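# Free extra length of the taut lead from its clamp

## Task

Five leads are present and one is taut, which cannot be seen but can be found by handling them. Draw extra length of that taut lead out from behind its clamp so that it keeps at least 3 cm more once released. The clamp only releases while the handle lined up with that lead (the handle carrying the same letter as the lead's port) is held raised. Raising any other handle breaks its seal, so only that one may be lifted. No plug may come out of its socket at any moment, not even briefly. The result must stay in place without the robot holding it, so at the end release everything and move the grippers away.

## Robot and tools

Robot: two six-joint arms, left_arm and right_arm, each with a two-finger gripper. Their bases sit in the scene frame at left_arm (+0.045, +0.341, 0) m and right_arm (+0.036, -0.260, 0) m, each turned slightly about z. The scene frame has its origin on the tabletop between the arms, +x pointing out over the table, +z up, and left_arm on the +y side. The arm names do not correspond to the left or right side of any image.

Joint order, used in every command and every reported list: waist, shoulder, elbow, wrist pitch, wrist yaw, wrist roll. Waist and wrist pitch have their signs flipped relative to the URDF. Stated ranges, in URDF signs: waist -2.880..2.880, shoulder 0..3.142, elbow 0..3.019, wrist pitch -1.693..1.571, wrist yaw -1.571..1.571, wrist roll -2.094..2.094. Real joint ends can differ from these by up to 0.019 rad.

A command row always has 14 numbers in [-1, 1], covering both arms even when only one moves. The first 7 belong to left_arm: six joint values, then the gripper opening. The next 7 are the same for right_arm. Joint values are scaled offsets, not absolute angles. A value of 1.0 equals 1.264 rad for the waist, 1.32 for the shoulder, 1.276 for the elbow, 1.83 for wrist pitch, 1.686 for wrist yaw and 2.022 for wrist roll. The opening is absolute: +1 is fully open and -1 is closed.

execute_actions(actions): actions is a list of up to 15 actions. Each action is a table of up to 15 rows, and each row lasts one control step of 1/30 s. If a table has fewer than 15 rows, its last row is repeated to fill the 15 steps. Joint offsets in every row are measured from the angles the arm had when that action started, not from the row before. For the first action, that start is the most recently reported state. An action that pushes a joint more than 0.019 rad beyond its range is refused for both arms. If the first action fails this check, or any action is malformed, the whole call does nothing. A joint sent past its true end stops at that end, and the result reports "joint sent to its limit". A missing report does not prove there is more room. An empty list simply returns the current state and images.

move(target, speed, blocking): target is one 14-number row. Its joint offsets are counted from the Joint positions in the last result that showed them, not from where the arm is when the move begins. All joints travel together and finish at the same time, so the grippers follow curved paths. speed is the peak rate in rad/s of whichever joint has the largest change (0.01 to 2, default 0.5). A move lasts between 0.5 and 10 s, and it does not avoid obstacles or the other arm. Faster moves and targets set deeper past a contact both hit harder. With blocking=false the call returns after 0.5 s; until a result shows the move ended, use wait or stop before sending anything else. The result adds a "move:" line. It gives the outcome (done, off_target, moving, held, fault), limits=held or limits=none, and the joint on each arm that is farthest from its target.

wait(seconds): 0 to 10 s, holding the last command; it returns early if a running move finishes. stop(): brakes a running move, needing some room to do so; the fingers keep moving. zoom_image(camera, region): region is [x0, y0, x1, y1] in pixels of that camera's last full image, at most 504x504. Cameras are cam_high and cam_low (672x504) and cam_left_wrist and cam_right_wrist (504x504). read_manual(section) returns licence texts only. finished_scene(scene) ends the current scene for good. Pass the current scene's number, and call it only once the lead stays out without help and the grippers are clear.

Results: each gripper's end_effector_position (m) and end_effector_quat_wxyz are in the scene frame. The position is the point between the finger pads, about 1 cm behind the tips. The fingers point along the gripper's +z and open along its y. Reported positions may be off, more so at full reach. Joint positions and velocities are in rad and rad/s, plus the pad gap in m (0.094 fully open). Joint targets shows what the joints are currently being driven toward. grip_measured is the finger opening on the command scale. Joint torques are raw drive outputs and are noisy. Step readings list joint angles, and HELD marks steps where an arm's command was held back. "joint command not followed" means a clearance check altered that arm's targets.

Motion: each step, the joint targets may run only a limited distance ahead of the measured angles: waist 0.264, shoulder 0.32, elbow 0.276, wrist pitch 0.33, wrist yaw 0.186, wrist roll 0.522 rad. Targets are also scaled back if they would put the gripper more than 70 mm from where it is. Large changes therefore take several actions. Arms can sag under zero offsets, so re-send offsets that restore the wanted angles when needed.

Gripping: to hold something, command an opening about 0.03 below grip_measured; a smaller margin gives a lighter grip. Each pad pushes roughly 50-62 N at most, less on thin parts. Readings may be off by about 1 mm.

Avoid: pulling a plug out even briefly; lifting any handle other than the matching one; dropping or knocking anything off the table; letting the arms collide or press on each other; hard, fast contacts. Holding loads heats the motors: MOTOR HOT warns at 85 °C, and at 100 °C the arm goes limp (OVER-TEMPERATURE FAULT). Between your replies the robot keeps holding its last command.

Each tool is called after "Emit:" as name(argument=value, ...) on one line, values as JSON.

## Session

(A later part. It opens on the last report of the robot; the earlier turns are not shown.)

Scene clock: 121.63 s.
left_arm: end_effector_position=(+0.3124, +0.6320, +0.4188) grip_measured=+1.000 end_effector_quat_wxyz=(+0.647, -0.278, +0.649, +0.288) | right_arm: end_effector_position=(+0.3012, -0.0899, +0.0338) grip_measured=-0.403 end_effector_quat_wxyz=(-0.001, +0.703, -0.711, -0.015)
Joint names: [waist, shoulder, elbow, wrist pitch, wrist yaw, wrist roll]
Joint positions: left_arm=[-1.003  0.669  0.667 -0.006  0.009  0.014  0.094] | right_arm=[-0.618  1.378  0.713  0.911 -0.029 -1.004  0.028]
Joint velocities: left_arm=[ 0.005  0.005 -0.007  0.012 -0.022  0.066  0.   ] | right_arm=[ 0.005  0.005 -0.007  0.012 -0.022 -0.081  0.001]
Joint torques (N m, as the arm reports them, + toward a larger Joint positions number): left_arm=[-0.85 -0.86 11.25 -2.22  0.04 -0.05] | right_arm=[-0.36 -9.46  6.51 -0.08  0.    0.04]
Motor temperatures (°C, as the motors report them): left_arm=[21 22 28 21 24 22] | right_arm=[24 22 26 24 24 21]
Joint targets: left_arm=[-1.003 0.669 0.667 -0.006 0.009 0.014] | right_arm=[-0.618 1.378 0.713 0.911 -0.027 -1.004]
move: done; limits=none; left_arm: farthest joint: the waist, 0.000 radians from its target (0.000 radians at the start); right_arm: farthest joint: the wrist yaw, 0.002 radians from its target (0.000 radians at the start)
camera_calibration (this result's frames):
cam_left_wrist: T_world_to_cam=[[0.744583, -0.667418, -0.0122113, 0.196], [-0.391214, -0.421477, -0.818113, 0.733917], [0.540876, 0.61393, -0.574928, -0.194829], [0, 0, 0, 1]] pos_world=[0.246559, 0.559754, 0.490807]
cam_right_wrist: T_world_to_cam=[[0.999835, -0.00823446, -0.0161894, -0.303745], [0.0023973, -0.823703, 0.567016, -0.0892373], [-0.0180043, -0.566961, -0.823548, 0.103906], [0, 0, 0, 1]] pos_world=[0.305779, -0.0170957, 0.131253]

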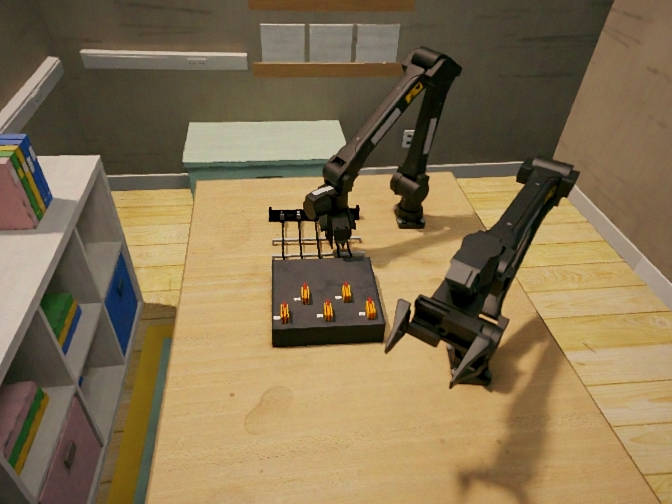

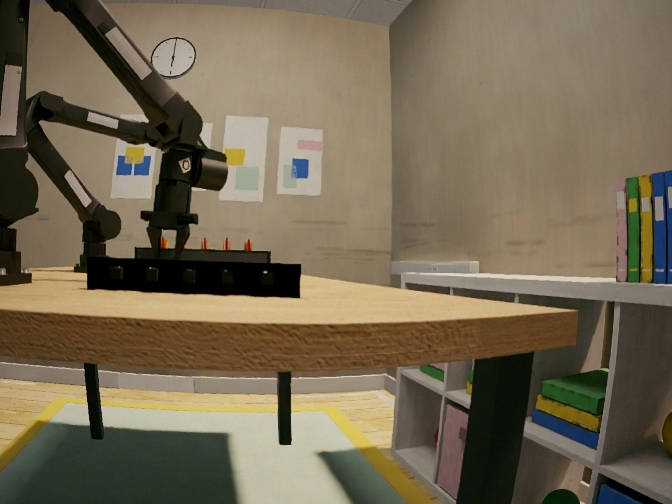

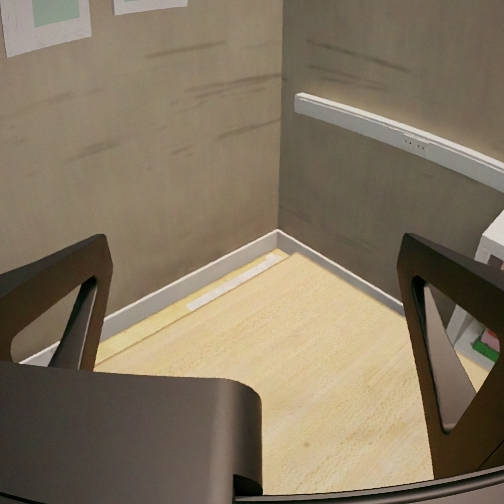

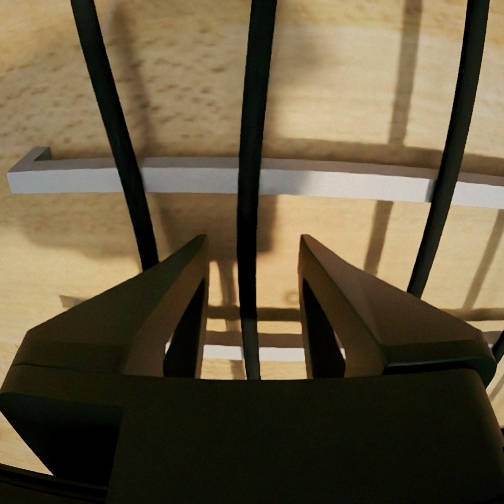

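Emit:
move(target=[0,0,0,0,0,0,1, 0,0.02,0,0,0.017,0,-0.4], speed=0.06)

Emit:
move(target=[0,0,0,0,0,0,1, 0,0,0,0,0,0,-0.92])

Emit:
move(target=[0,0,0,0,0,0,1, 0.045,-0.03,0,0.045,0.01,-0.02,-0.92], speed=0.05)

Emit:
move(target=[0,0,0,0,0,0,1, 0,0,0,0,0,0,-0.4])

Scene clock: 129.67 s.
left_arm: end_effector_position=(+0.3124, +0.6320, +0.4188) grip_measured=+1.000 end_effector_quat_wxyz=(+0.647, -0.278, +0.649, +0.288) | right_arm: end_effector_position=(+0.3022, -0.0945, +0.0291) grip_measured=-0.403 end_effector_quat_wxyz=(+0.010, +0.703, -0.711, -0.004)
Joint names: [waist, shoulder, elbow, wrist pitch, wrist yaw, wrist roll]
Joint positions: left_arm=[-1.003  0.669  0.667 -0.006  0.009  0.014  0.094] | right_arm=[-0.618  1.394  0.713  0.911 -0.004 -1.004  0.028]
Joint velocities: left_arm=[ 0.015 -0.005  0.027 -0.002 -0.007  0.007  0.   ] | right_arm=[ 0.015 -0.015  0.002  0.007 -0.037  0.022  0.   ]
Joint torques (N m, as the arm reports them, + toward a larger Joint positions number): left_arm=[-0.87 -0.88 11.24 -2.22  0.03 -0.05] | right_arm=[-0.34 -8.46  6.5  -0.23  0.06  0.07]
Motor temperatures (°C, as the motors report them): left_arm=[21 22 28 21 24 22] | right_arm=[24 22 26 24 24 21]
Joint targets: left_arm=[-1.003 0.669 0.667 -0.006 0.009 0.014] | right_arm=[-0.618 1.404 0.713 0.911 -0.000 -1.004]
move: done; limits=none; left_arm: farthest joint: the waist, 0.000 radians from its target (0.000 radians at the start); right_arm: farthest joint: the shoulder, 0.011 radians from its target (0.026 radians at the start)
camera_calibration (this result's frames):
cam_left_wrist: T_world_to_cam=[[0.744583, -0.667418, -0.0122113, 0.196], [-0.391214, -0.421477, -0.818113, 0.733917], [0.540876, 0.61393, -0.574928, -0.194829], [0, 0, 0, 1]] pos_world=[0.246559, 0.559754, 0.490807]
cam_right_wrist: T_world_to_cam=[[0.999841, -0.00837184, -0.0157137, -0.30489], [0.00254345, -0.806347, 0.591438, -0.0894672], [-0.0176221, -0.591384, -0.806197, 0.0945894], [0, 0, 0, 1]] pos_world=[0.306737, -0.0187554, 0.124381]

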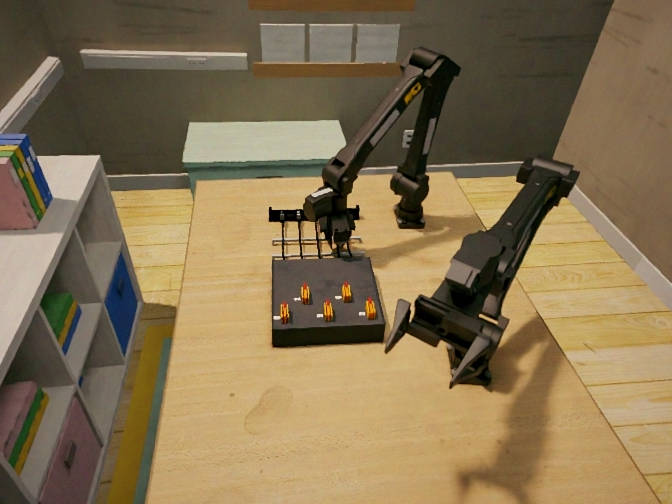

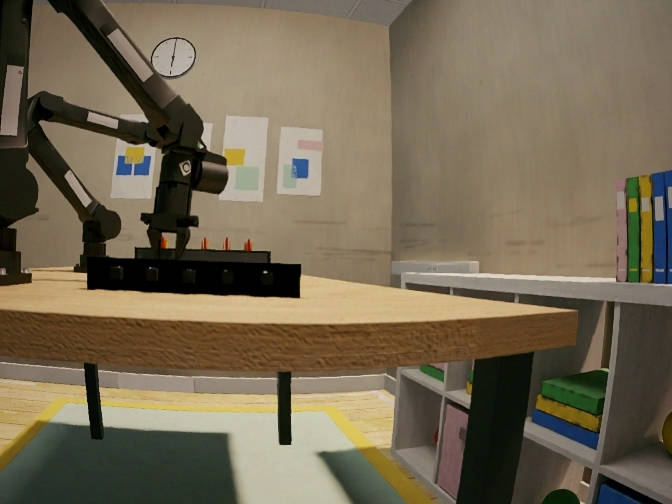

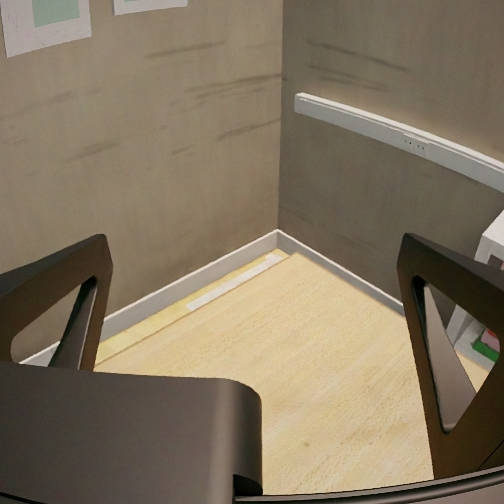

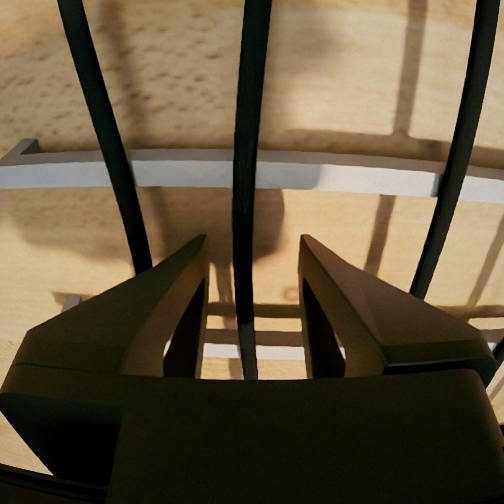

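Scene clock: 130.17 s.
left_arm: end_effector_position=(+0.3124, +0.6320, +0.4188) grip_measured=+1.000 end_effector_quat_wxyz=(+0.647, -0.278, +0.649, +0.288) | right_arm: end_effector_position=(+0.3022, -0.0945, +0.0291) grip_measured=-0.904 end_effector_quat_wxyz=(+0.010, +0.703, -0.711, -0.004)
Joint names: [waist, shoulder, elbow, wrist pitch, wrist yaw, wrist roll]
Joint positions: left_arm=[-1.003  0.669  0.667 -0.006  0.009  0.014  0.094] | right_arm=[-0.618  1.394  0.713  0.911 -0.004 -1.004  0.004]
Joint velocities: left_arm=[-0.005 -0.015 -0.012 -0.002 -0.081  0.022  0.   ] | right_arm=[-0.005 -0.005  0.002  0.022 -0.007 -0.022 -0.   ]
Joint torques (N m, as the arm reports them, + toward a larger Joint positions number): left_arm=[-0.86 -0.88 11.25 -2.22  0.03 -0.05] | right_arm=[-0.21 -9.69  6.47 -0.24 -0.06  0.06]
Motor temperatures (°C, as the motors report them): left_arm=[21 22 28 21 24 22] | right_arm=[24 22 26 24 24 21]
Joint targets: left_arm=[-1.003 0.669 0.667 -0.006 0.009 0.014] | right_arm=[-0.618 1.394 0.713 0.911 -0.004 -1.004]
move: done; limits=none; left_arm: farthest joint: the waist, 0.000 radians from its target (0.000 radians at the start); right_arm: farthest joint: the waist, 0.000 radians from its target (0.000 radians at the start)
camera_calibration (this result's frames):
cam_left_wrist: T_world_to_cam=[[0.744583, -0.667418, -0.0122113, 0.196], [-0.391214, -0.421477, -0.818113, 0.733917], [0.540876, 0.61393, -0.574928, -0.194829], [0, 0, 0, 1]] pos_world=[0.246559, 0.559754, 0.490807]
cam_right_wrist: T_world_to_cam=[[0.999841, -0.00837184, -0.0157137, -0.30489], [0.00254345, -0.806347, 0.591438, -0.0894672], [-0.0176221, -0.591384, -0.806197, 0.0945894], [0, 0, 0, 1]] pos_world=[0.306737, -0.0187554, 0.124381]

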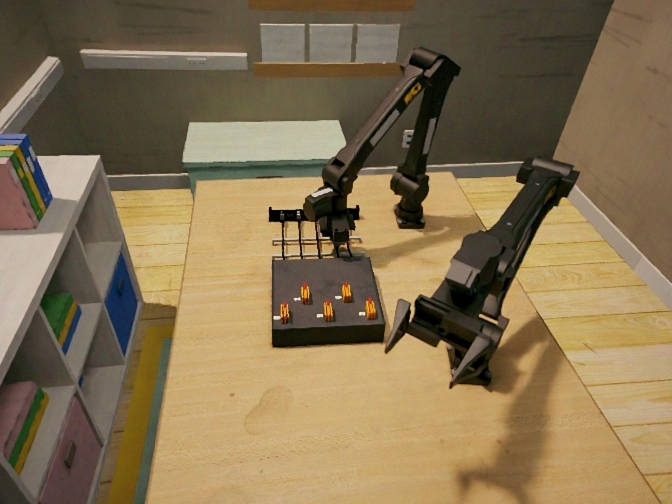

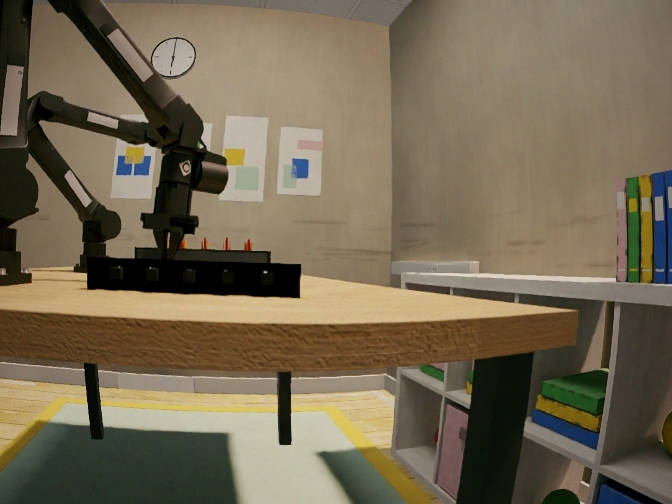

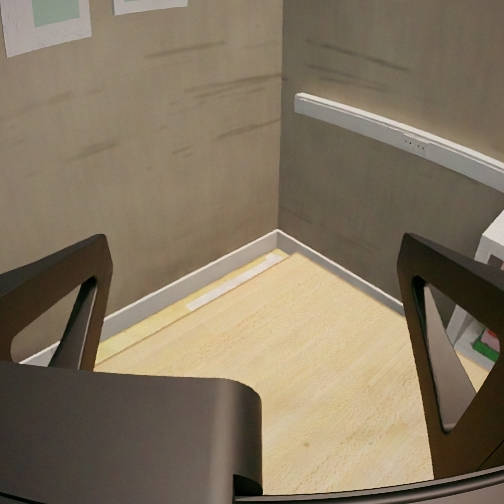

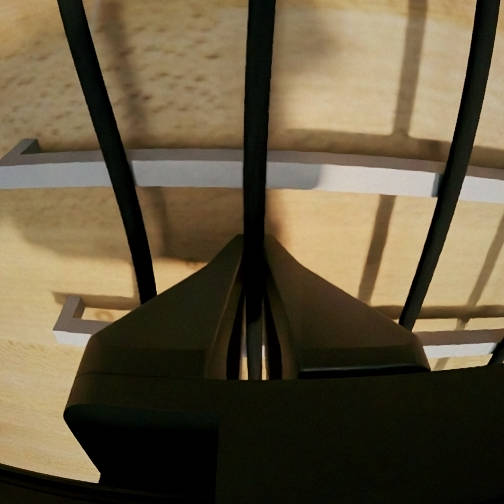

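Scene clock: 132.10 s.
left_arm: end_effector_position=(+0.3124, +0.6320, +0.4188) grip_measured=+1.000 end_effector_quat_wxyz=(+0.647, -0.278, +0.649, +0.288) | right_arm: end_effector_position=(+0.2999, -0.0965, +0.0392) grip_measured=-0.904 end_effector_quat_wxyz=(+0.003, +0.709, -0.705, -0.013)
Joint names: [waist, shoulder, elbow, wrist pitch, wrist yaw, wrist roll]
Joint positions: left_arm=[-1.003  0.669  0.667 -0.006  0.009  0.014  0.094] | right_arm=[-0.606  1.359  0.713  0.937 -0.023 -1.031  0.004]
Joint velocities: left_arm=[ 0.005  0.005 -0.002 -0.002  0.051 -0.007  0.   ] | right_arm=[ 0.005 -0.005  0.002 -0.002 -0.022 -0.007  0.   ]
Joint torques (N m, as the arm reports them, + toward a larger Joint positions number): left_arm=[-0.86 -0.88 11.25 -2.22  0.04 -0.04] | right_arm=[ 2.73 -9.97  6.61  2.35  1.35 -0.09]
Motor temperatures (°C, as the motors report them): left_arm=[21 22 28 21 24 22] | right_arm=[24 22 26 24 24 21]
Joint targets: left_arm=[-1.003 0.669 0.667 -0.006 0.009 0.014] | right_arm=[-0.562 1.354 0.713 0.994 0.013 -1.045]
move: off_target (right_arm); limits=none; left_arm: farthest joint: the waist, 0.000 radians from its target (0.000 radians at the start); right_arm: farthest joint: the wrist pitch, 0.056 radians from its target (0.082 radians at the start)
camera_calibration (this result's frames):
cam_left_wrist: T_world_to_cam=[[0.744583, -0.667418, -0.0122113, 0.196], [-0.391214, -0.421477, -0.818113, 0.733917], [0.540876, 0.61393, -0.574928, -0.194829], [0, 0, 0, 1]] pos_world=[0.246559, 0.559754, 0.490807]
cam_right_wrist: T_world_to_cam=[[0.999808, 0.00653836, -0.0184947, -0.300872], [0.0159744, -0.81858, 0.574171, -0.101627], [-0.0113853, -0.574356, -0.818527, 0.101754], [0, 0, 0, 1]] pos_world=[0.303597, -0.0227796, 0.136075]

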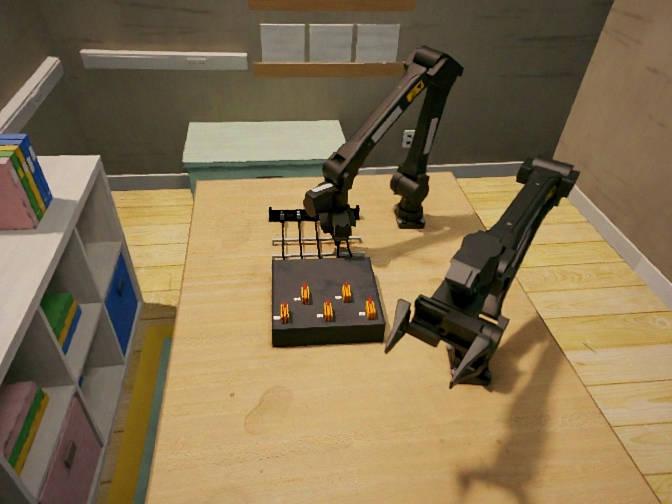

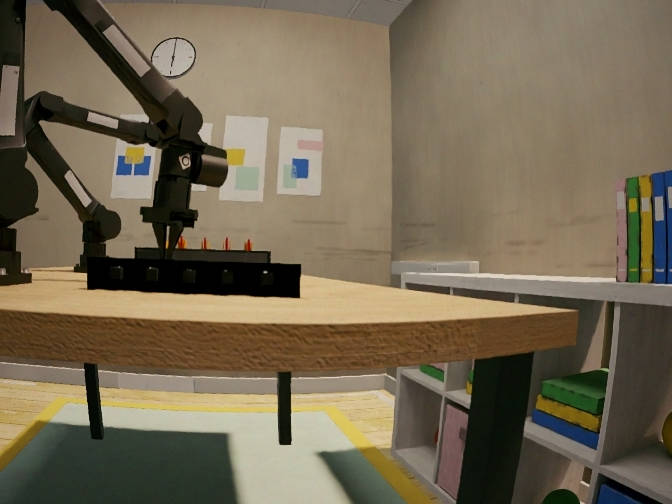

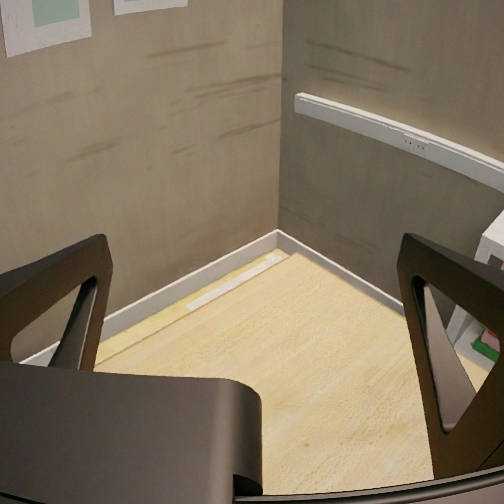

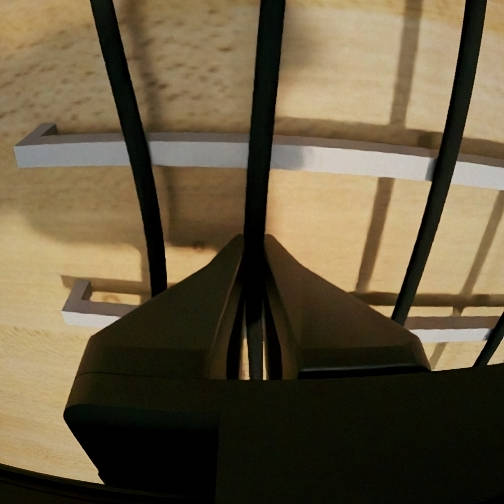

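Scene clock: 132.60 s.
left_arm: end_effector_position=(+0.3124, +0.6320, +0.4188) grip_measured=+1.000 end_effector_quat_wxyz=(+0.647, -0.278, +0.649, +0.288) | right_arm: end_effector_position=(+0.2996, -0.0960, +0.0393) grip_measured=-0.403 end_effector_quat_wxyz=(+0.003, +0.709, -0.705, -0.014)
Joint names: [waist, shoulder, elbow, wrist pitch, wrist yaw, wrist roll]
Joint positions: left_arm=[-1.003  0.669  0.667 -0.006  0.009  0.014  0.094] | right_arm=[-0.607  1.359  0.713  0.937 -0.025 -1.031  0.028]
Joint velocities: left_arm=[-0.005 -0.005  0.007 -0.002 -0.022 -0.037  0.   ] | right_arm=[-0.005 -0.005  0.007  0.012  0.037 -0.007  0.001]
Joint torques (N m, as the arm reports them, + toward a larger Joint positions number): left_arm=[-0.86 -0.88 11.25 -2.22  0.04 -0.05] | right_arm=[-0.36 -9.26  6.66 -0.29  0.02  0.06]
Motor temperatures (°C, as the motors report them): left_arm=[21 22 28 21 24 22] | right_arm=[24 22 26 24 24 21]
Joint targets: left_arm=[-1.003 0.669 0.667 -0.006 0.009 0.014] | right_arm=[-0.606 1.360 0.713 0.937 -0.022 -1.031]
move: done; limits=none; left_arm: farthest joint: the waist, 0.000 radians from its target (0.000 radians at the start); right_arm: farthest joint: the wrist yaw, 0.002 radians from its target (0.000 radians at the start)
camera_calibration (this result's frames):
cam_left_wrist: T_world_to_cam=[[0.744583, -0.667418, -0.0122113, 0.196], [-0.391214, -0.421477, -0.818113, 0.733917], [0.540876, 0.61393, -0.574928, -0.194829], [0, 0, 0, 1]] pos_world=[0.246559, 0.559754, 0.490807]
cam_right_wrist: T_world_to_cam=[[0.999786, 0.00731317, -0.0193397, -0.300514], [0.0170689, -0.819803, 0.572391, -0.101523], [-0.0116688, -0.572599, -0.819752, 0.102396], [0, 0, 0, 1]] pos_world=[0.303377, -0.0223995, 0.136239]

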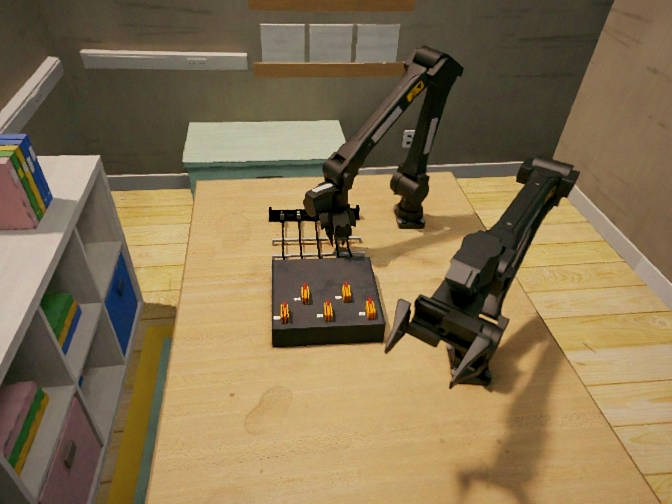

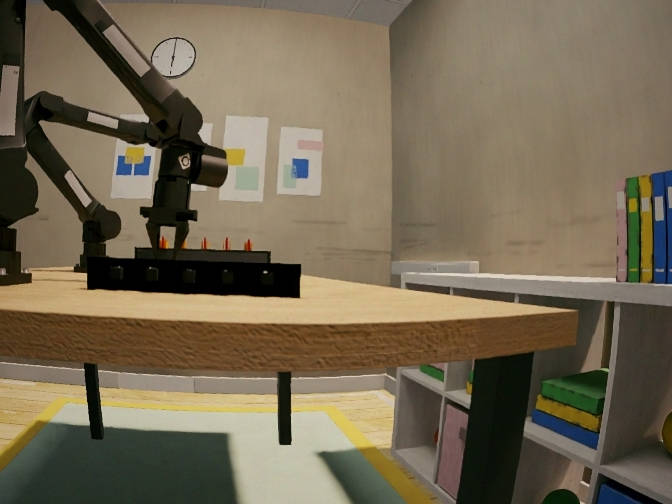

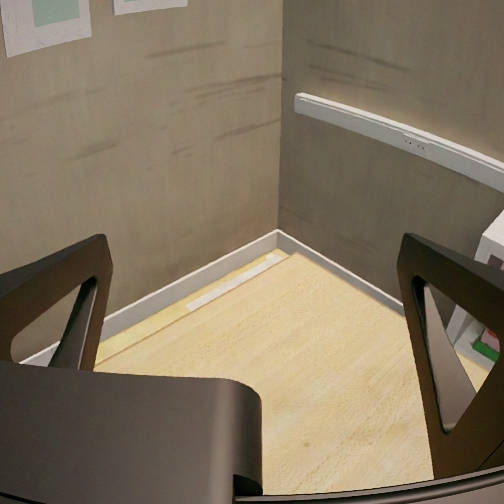

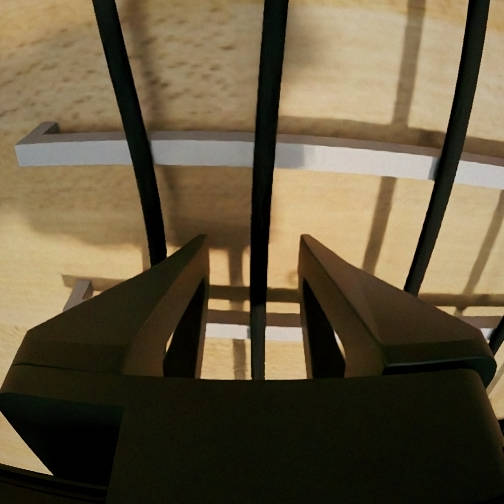

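Emit:
move(target=[0.6,0.1,0.28,0.73,0,-0.6,-0.2, 0,0,0,0,0.014,0.025,-0.4], speed=1.0)

Emit:
move(target=[0.53,0.32,0.04,0.01,0,-0.436,-0.2, 0,0,0,0,0,0,-0.4], speed=0.8)

Scene clock: 146.83 s.
left_arm: end_effector_position=(+0.3255, +0.3611, +0.2902) grip_measured=-0.197 end_effector_quat_wxyz=(+0.177, -0.578, +0.788, -0.115) | right_arm: end_effector_position=(+0.3014, -0.0989, +0.0392) grip_measured=-0.403 end_effector_quat_wxyz=(+0.005, +0.695, -0.719, -0.004)
Joint names: [waist, shoulder, elbow, wrist pitch, wrist yaw, wrist roll]
Joint positions: left_arm=[-0.248  0.79   0.966  1.322  0.009 -1.19   0.038] | right_arm=[-0.607  1.359  0.713  0.937 -0.005 -0.993  0.028]
Joint velocities: left_arm=[ 0.005 -0.015 -0.002  0.002  0.066  0.022 -0.001] | right_arm=[ 0.024 -0.005 -0.002  0.012 -0.051  0.007 -0.001]
Joint torques (N m, as the arm reports them, + toward a larger Joint positions number): left_arm=[-0.54 -0.47 15.69 -0.85 -0.04 -0.1 ] | right_arm=[-0.09 -8.84  6.67 -0.19  0.05  0.17]
Motor temperatures (°C, as the motors report them): left_arm=[21 22 29 21 24 22] | right_arm=[24 22 26 24 24 21]
Joint targets: left_arm=[-0.245 0.801 1.024 1.329 0.009 -1.199] | right_arm=[-0.607 1.359 0.713 0.937 -0.002 -0.981]
move: off_target (left_arm); limits=none; left_arm: farthest joint: the elbow, 0.059 radians from its target (0.357 radians at the start); right_arm: farthest joint: the wrist roll, 0.012 radians from its target (0.051 radians at the start)
camera_calibration (this result's frames):
cam_left_wrist: T_world_to_cam=[[0.87793, -0.301784, 0.371705, -0.282947], [-0.447479, -0.793313, 0.412816, 0.314995], [0.170297, -0.528754, -0.831516, 0.498173], [0, 0, 0, 1]] pos_world=[0.304524, 0.427911, 0.389377]
cam_right_wrist: T_world_to_cam=[[0.999473, -0.0312049, -0.0088868, -0.30642], [-0.0200484, -0.809316, 0.587031, -0.0923087], [-0.0255105, -0.586544, -0.809516, 0.103065], [0, 0, 0, 1]] pos_world=[0.307037, -0.0238168, 0.134898]

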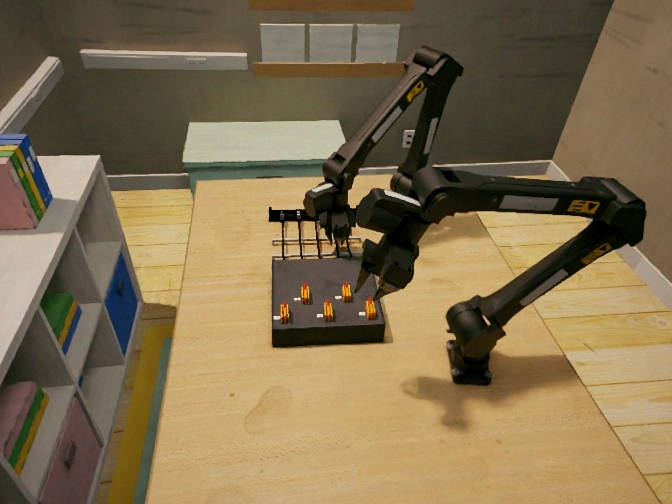

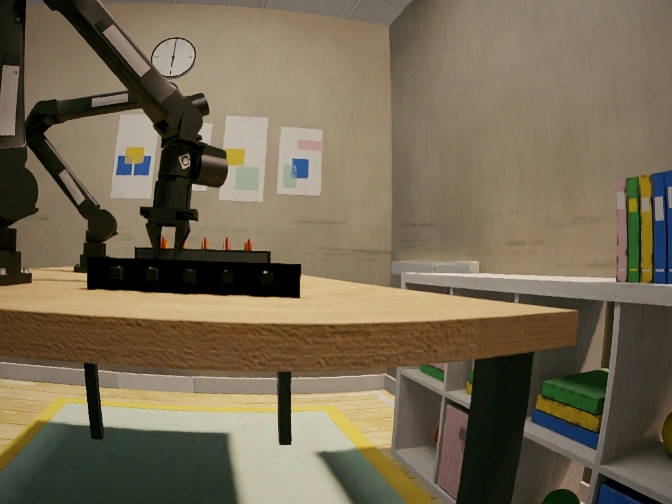

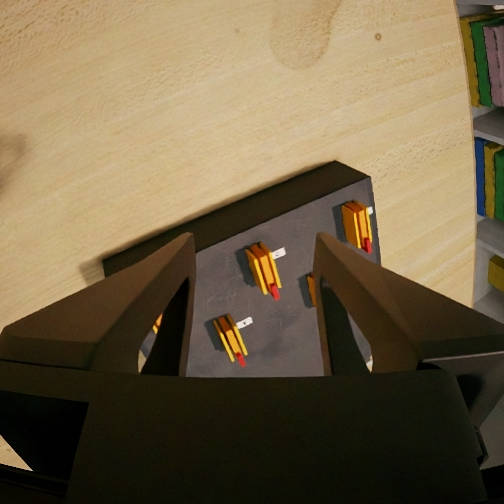

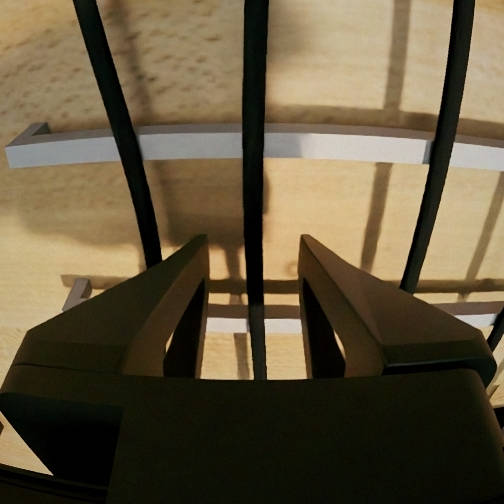

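Scene clock: 148.83 s.
left_arm: end_effector_position=(+0.3102, +0.1599, +0.1702) grip_measured=-0.197 end_effector_quat_wxyz=(+0.005, +0.670, -0.742, -0.002) | right_arm: end_effector_position=(+0.3014, -0.0989, +0.0392) grip_measured=-0.403 end_effector_quat_wxyz=(+0.005, +0.695, -0.719, -0.004)
Joint names: [waist, shoulder, elbow, wrist pitch, wrist yaw, wrist roll]
Joint positions: left_arm=[ 0.424  1.211  0.966  1.332  0.009 -2.064  0.038] | right_arm=[-0.607  1.359  0.713  0.937 -0.005 -0.993  0.028]
Joint velocities: left_arm=[ 0.015 -0.005 -0.022  0.007  0.007 -0.022 -0.   ] | right_arm=[ 0.015 -0.005  0.002  0.017  0.022 -0.022  0.001]
Joint torques (N m, as the arm reports them, + toward a larger Joint positions number): left_arm=[-1.08 -5.6  13.96  0.13 -0.05 -0.13] | right_arm=[-0.34 -9.32  6.69 -0.31 -0.07  0.04]
Motor temperatures (°C, as the motors report them): left_arm=[21 22 29 21 24 22] | right_arm=[24 22 26 24 24 21]
Joint targets: left_arm=[0.422 1.212 1.017 1.340 0.009 -2.072] | right_arm=[-0.607 1.359 0.713 0.937 -0.005 -0.993]
move: off_target (left_arm); limits=none; left_arm: farthest joint: the elbow, 0.051 radians from its target (0.051 radians at the start); right_arm: farthest joint: the waist, 0.000 radians from its target (0.000 radians at the start)
camera_calibration (this result's frames):
cam_left_wrist: T_world_to_cam=[[0.994738, -0.0989611, -0.0265186, -0.286497], [-0.0650677, -0.810163, 0.582583, 0.0531941], [-0.0791374, -0.577792, -0.812339, 0.376625], [0, 0, 0, 1]] pos_world=[0.318256, 0.232354, 0.267359]
cam_right_wrist: T_world_to_cam=[[0.999473, -0.0312049, -0.0088868, -0.30642], [-0.0200484, -0.809316, 0.587031, -0.0923087], [-0.0255105, -0.586544, -0.809516, 0.103065], [0, 0, 0, 1]] pos_world=[0.307037, -0.0238168, 0.134898]

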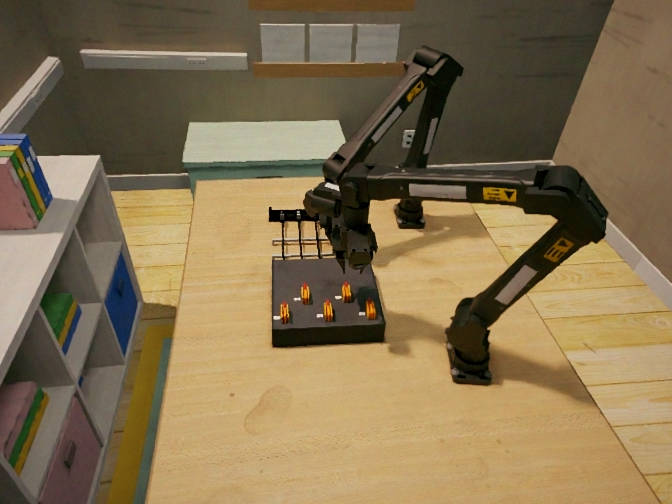

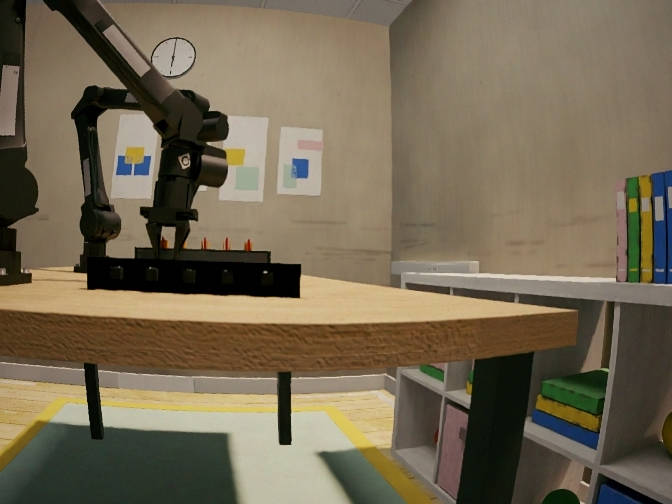

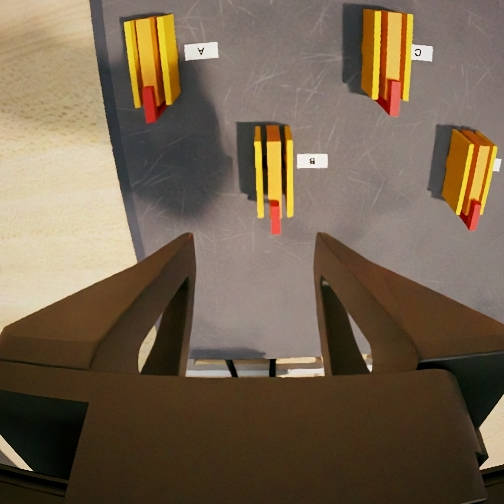

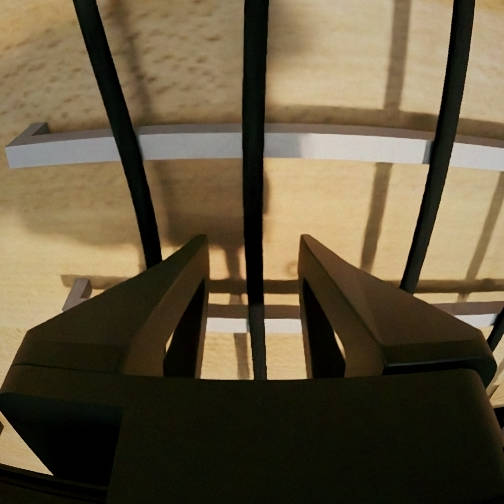

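Emit:
move(target=[0.016,0.069,-0.067,-0.1,-0.007,-0.012,-0.2, 0,0,0,0,0,0,-0.4], speed=0.25)

Emit:
zoom_image(camera="cam_low", region=[120, 190, 280, 270])

Scene clock: 154.73 s.
left_arm: end_effector_position=(+0.3206, +0.1497, +0.1166) grip_measured=-0.197 end_effector_quat_wxyz=(-0.000, +0.669, -0.743, +0.003) | right_arm: end_effector_position=(+0.3014, -0.0989, +0.0392) grip_measured=-0.403 end_effector_quat_wxyz=(+0.005, +0.695, -0.719, -0.004)
Joint names: [waist, shoulder, elbow, wrist pitch, wrist yaw, wrist roll]
Joint positions: left_arm=[ 0.437  1.292  0.886  1.158  0.001 -2.072  0.038] | right_arm=[-0.607  1.359  0.713  0.937 -0.005 -0.993  0.028]
Joint velocities: left_arm=[-0.005  0.015  0.007 -0.007  0.022 -0.037 -0.   ] | right_arm=[ 0.005  0.005 -0.017  0.002 -0.037 -0.022 -0.   ]
Joint torques (N m, as the arm reports them, + toward a larger Joint positions number): left_arm=[-0.09 -5.49  8.22 -0.75 -0.17 -0.11] | right_arm=[-0.2  -9.08  6.66 -0.21 -0.06  0.05]
Motor temperatures (°C, as the motors report them): left_arm=[21 22 29 21 24 22] | right_arm=[24 22 26 24 24 21]
Joint targets: left_arm=[0.445 1.302 0.880 1.149 -0.002 -2.080] | right_arm=[-0.607 1.359 0.713 0.937 -0.005 -0.993]
joint sent to its limit (left arm) — the command would take the wrist roll past its lower limit, so that joint was sent only as far as its limit.
move: done; limits=none; left_arm: farthest joint: the wrist roll, 0.016 radians from its target (0.024 radians at the start); right_arm: farthest joint: the waist, 0.000 radians from its target (0.000 radians at the start)
camera_calibration (this result's frames):
cam_left_wrist: T_world_to_cam=[[0.994646, -0.102758, -0.0109712, -0.300525], [-0.0772527, -0.809858, 0.581518, 0.0808919], [-0.0686404, -0.577557, -0.81346, 0.324702], [0, 0, 0, 1]] pos_world=[0.327452, 0.222164, 0.213795]
cam_right_wrist: T_world_to_cam=[[0.999473, -0.0312049, -0.0088868, -0.30642], [-0.0200484, -0.809316, 0.587031, -0.0923087], [-0.0255105, -0.586544, -0.809516, 0.103065], [0, 0, 0, 1]] pos_world=[0.307037, -0.0238168, 0.134898]

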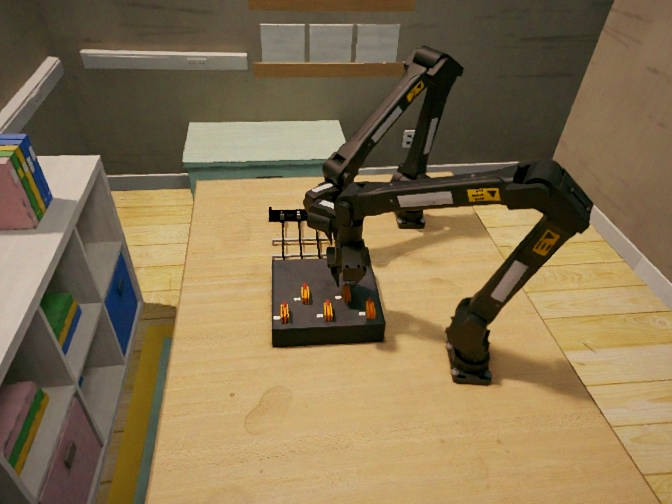

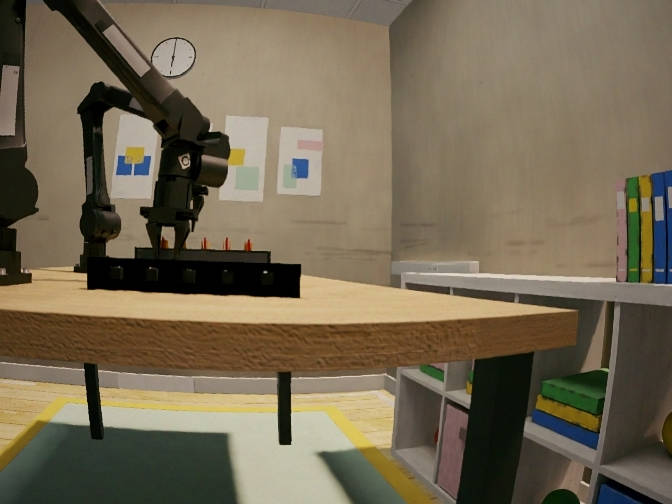

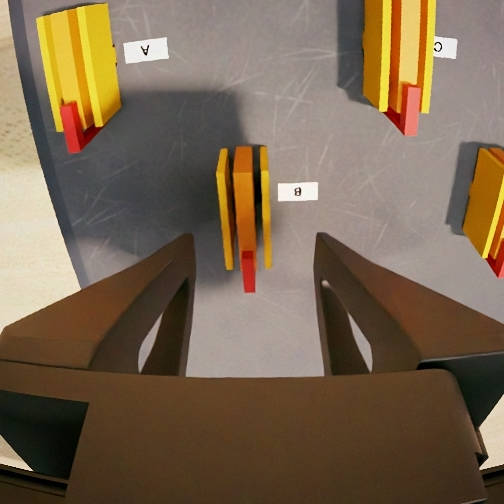

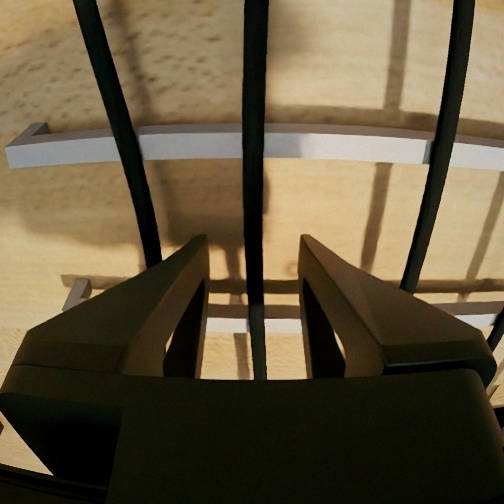

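Region (120, 190, 280, 270) of cam_low's 672x504 image, scaled by 3.150, with more detail than that image has.

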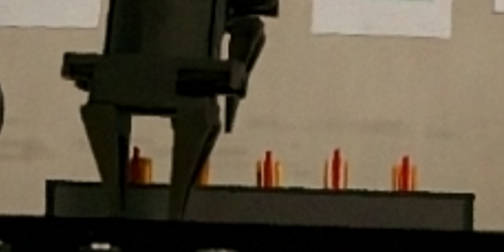

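Emit:
move(target=[0.016,0.039,-0.052,-0.061,0,0,-0.2, 0,0.038,0,0,0,0,-0.4], speed=0.12)

Scene clock: 163.23 s.
left_arm: end_effector_position=(+0.3177, +0.1469, +0.0840) grip_measured=-0.197 end_effector_quat_wxyz=(-0.001, +0.665, -0.747, +0.005) | right_arm: end_effector_position=(+0.2982, -0.1009, +0.0280) grip_measured=-0.403 end_effector_quat_wxyz=(+0.024, +0.695, -0.718, -0.008)
Joint names: [waist, shoulder, elbow, wrist pitch, wrist yaw, wrist roll]
Joint positions: left_arm=[ 0.448  1.33   0.826  1.056  0.001 -2.072  0.038] | right_arm=[-0.607  1.398  0.713  0.937 -0.005 -0.993  0.028]
Joint velocities: left_arm=[ 0.015 -0.005  0.002  0.007 -0.007  0.022 -0.   ] | right_arm=[ 0.005 -0.005 -0.002  0.012  0.007  0.007  0.   ]
Joint torques (N m, as the arm reports them, + toward a larger Joint positions number): left_arm=[-0.09 -5.39  7.75 -0.77 -0.05 -0.04] | right_arm=[-0.19 -8.29  6.41 -0.18 -0.05  0.05]
Motor temperatures (°C, as the motors report them): left_arm=[21 22 29 21 24 22] | right_arm=[24 22 26 24 24 21]
Joint targets: left_arm=[0.457 1.344 0.819 1.046 0.001 -2.072] | right_arm=[-0.607 1.409 0.713 0.937 -0.005 -0.993]
move: done; limits=none; left_arm: farthest joint: the shoulder, 0.013 radians from its target (0.052 radians at the start); right_arm: farthest joint: the shoulder, 0.011 radians from its target (0.050 radians at the start)
camera_calibration (this result's frames):
cam_left_wrist: T_world_to_cam=[[0.993436, -0.114156, -0.00729738, -0.296567], [-0.0885064, -0.807504, 0.583185, 0.100389], [-0.0724666, -0.578711, -0.812307, 0.2977], [0, 0, 0, 1]] pos_world=[0.325079, 0.219492, 0.181114]
cam_right_wrist: T_world_to_cam=[[0.998635, -0.0317134, -0.041492, -0.302244], [-0.000241519, -0.7973, 0.603583, -0.0925628], [-0.0522233, -0.602749, -0.79622, 0.0987573], [0, 0, 0, 1]] pos_world=[0.306967, -0.0238596, 0.121961]

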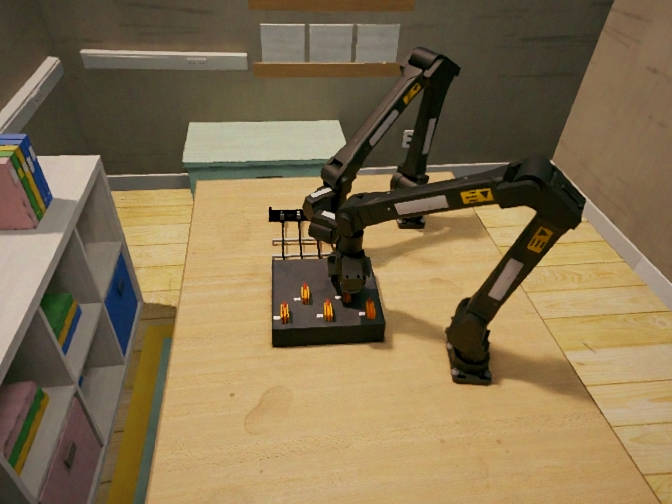

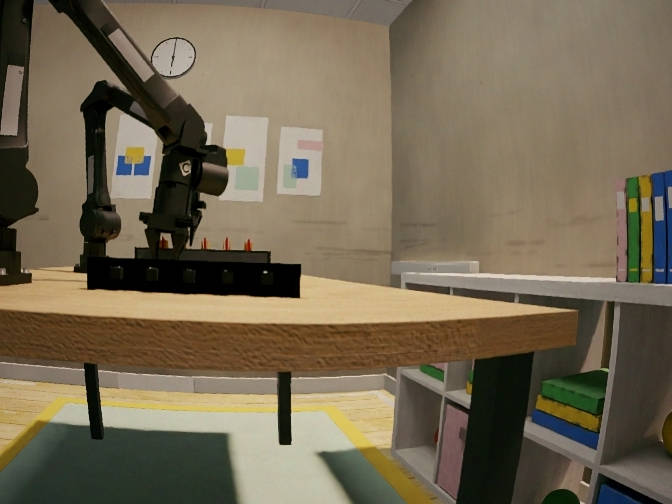

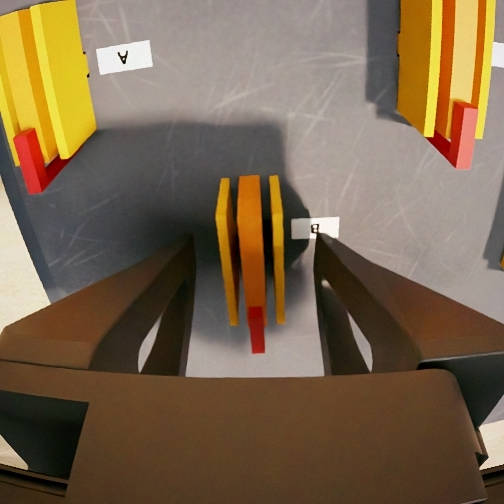

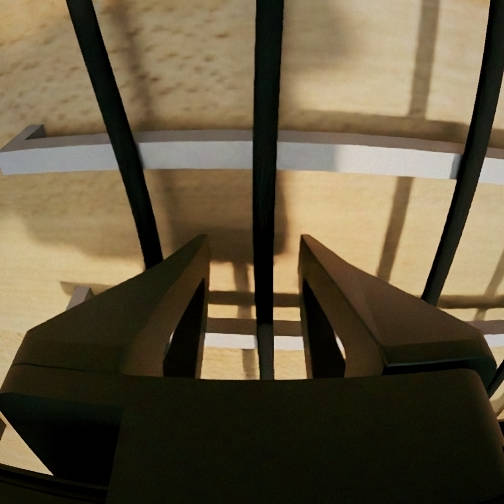

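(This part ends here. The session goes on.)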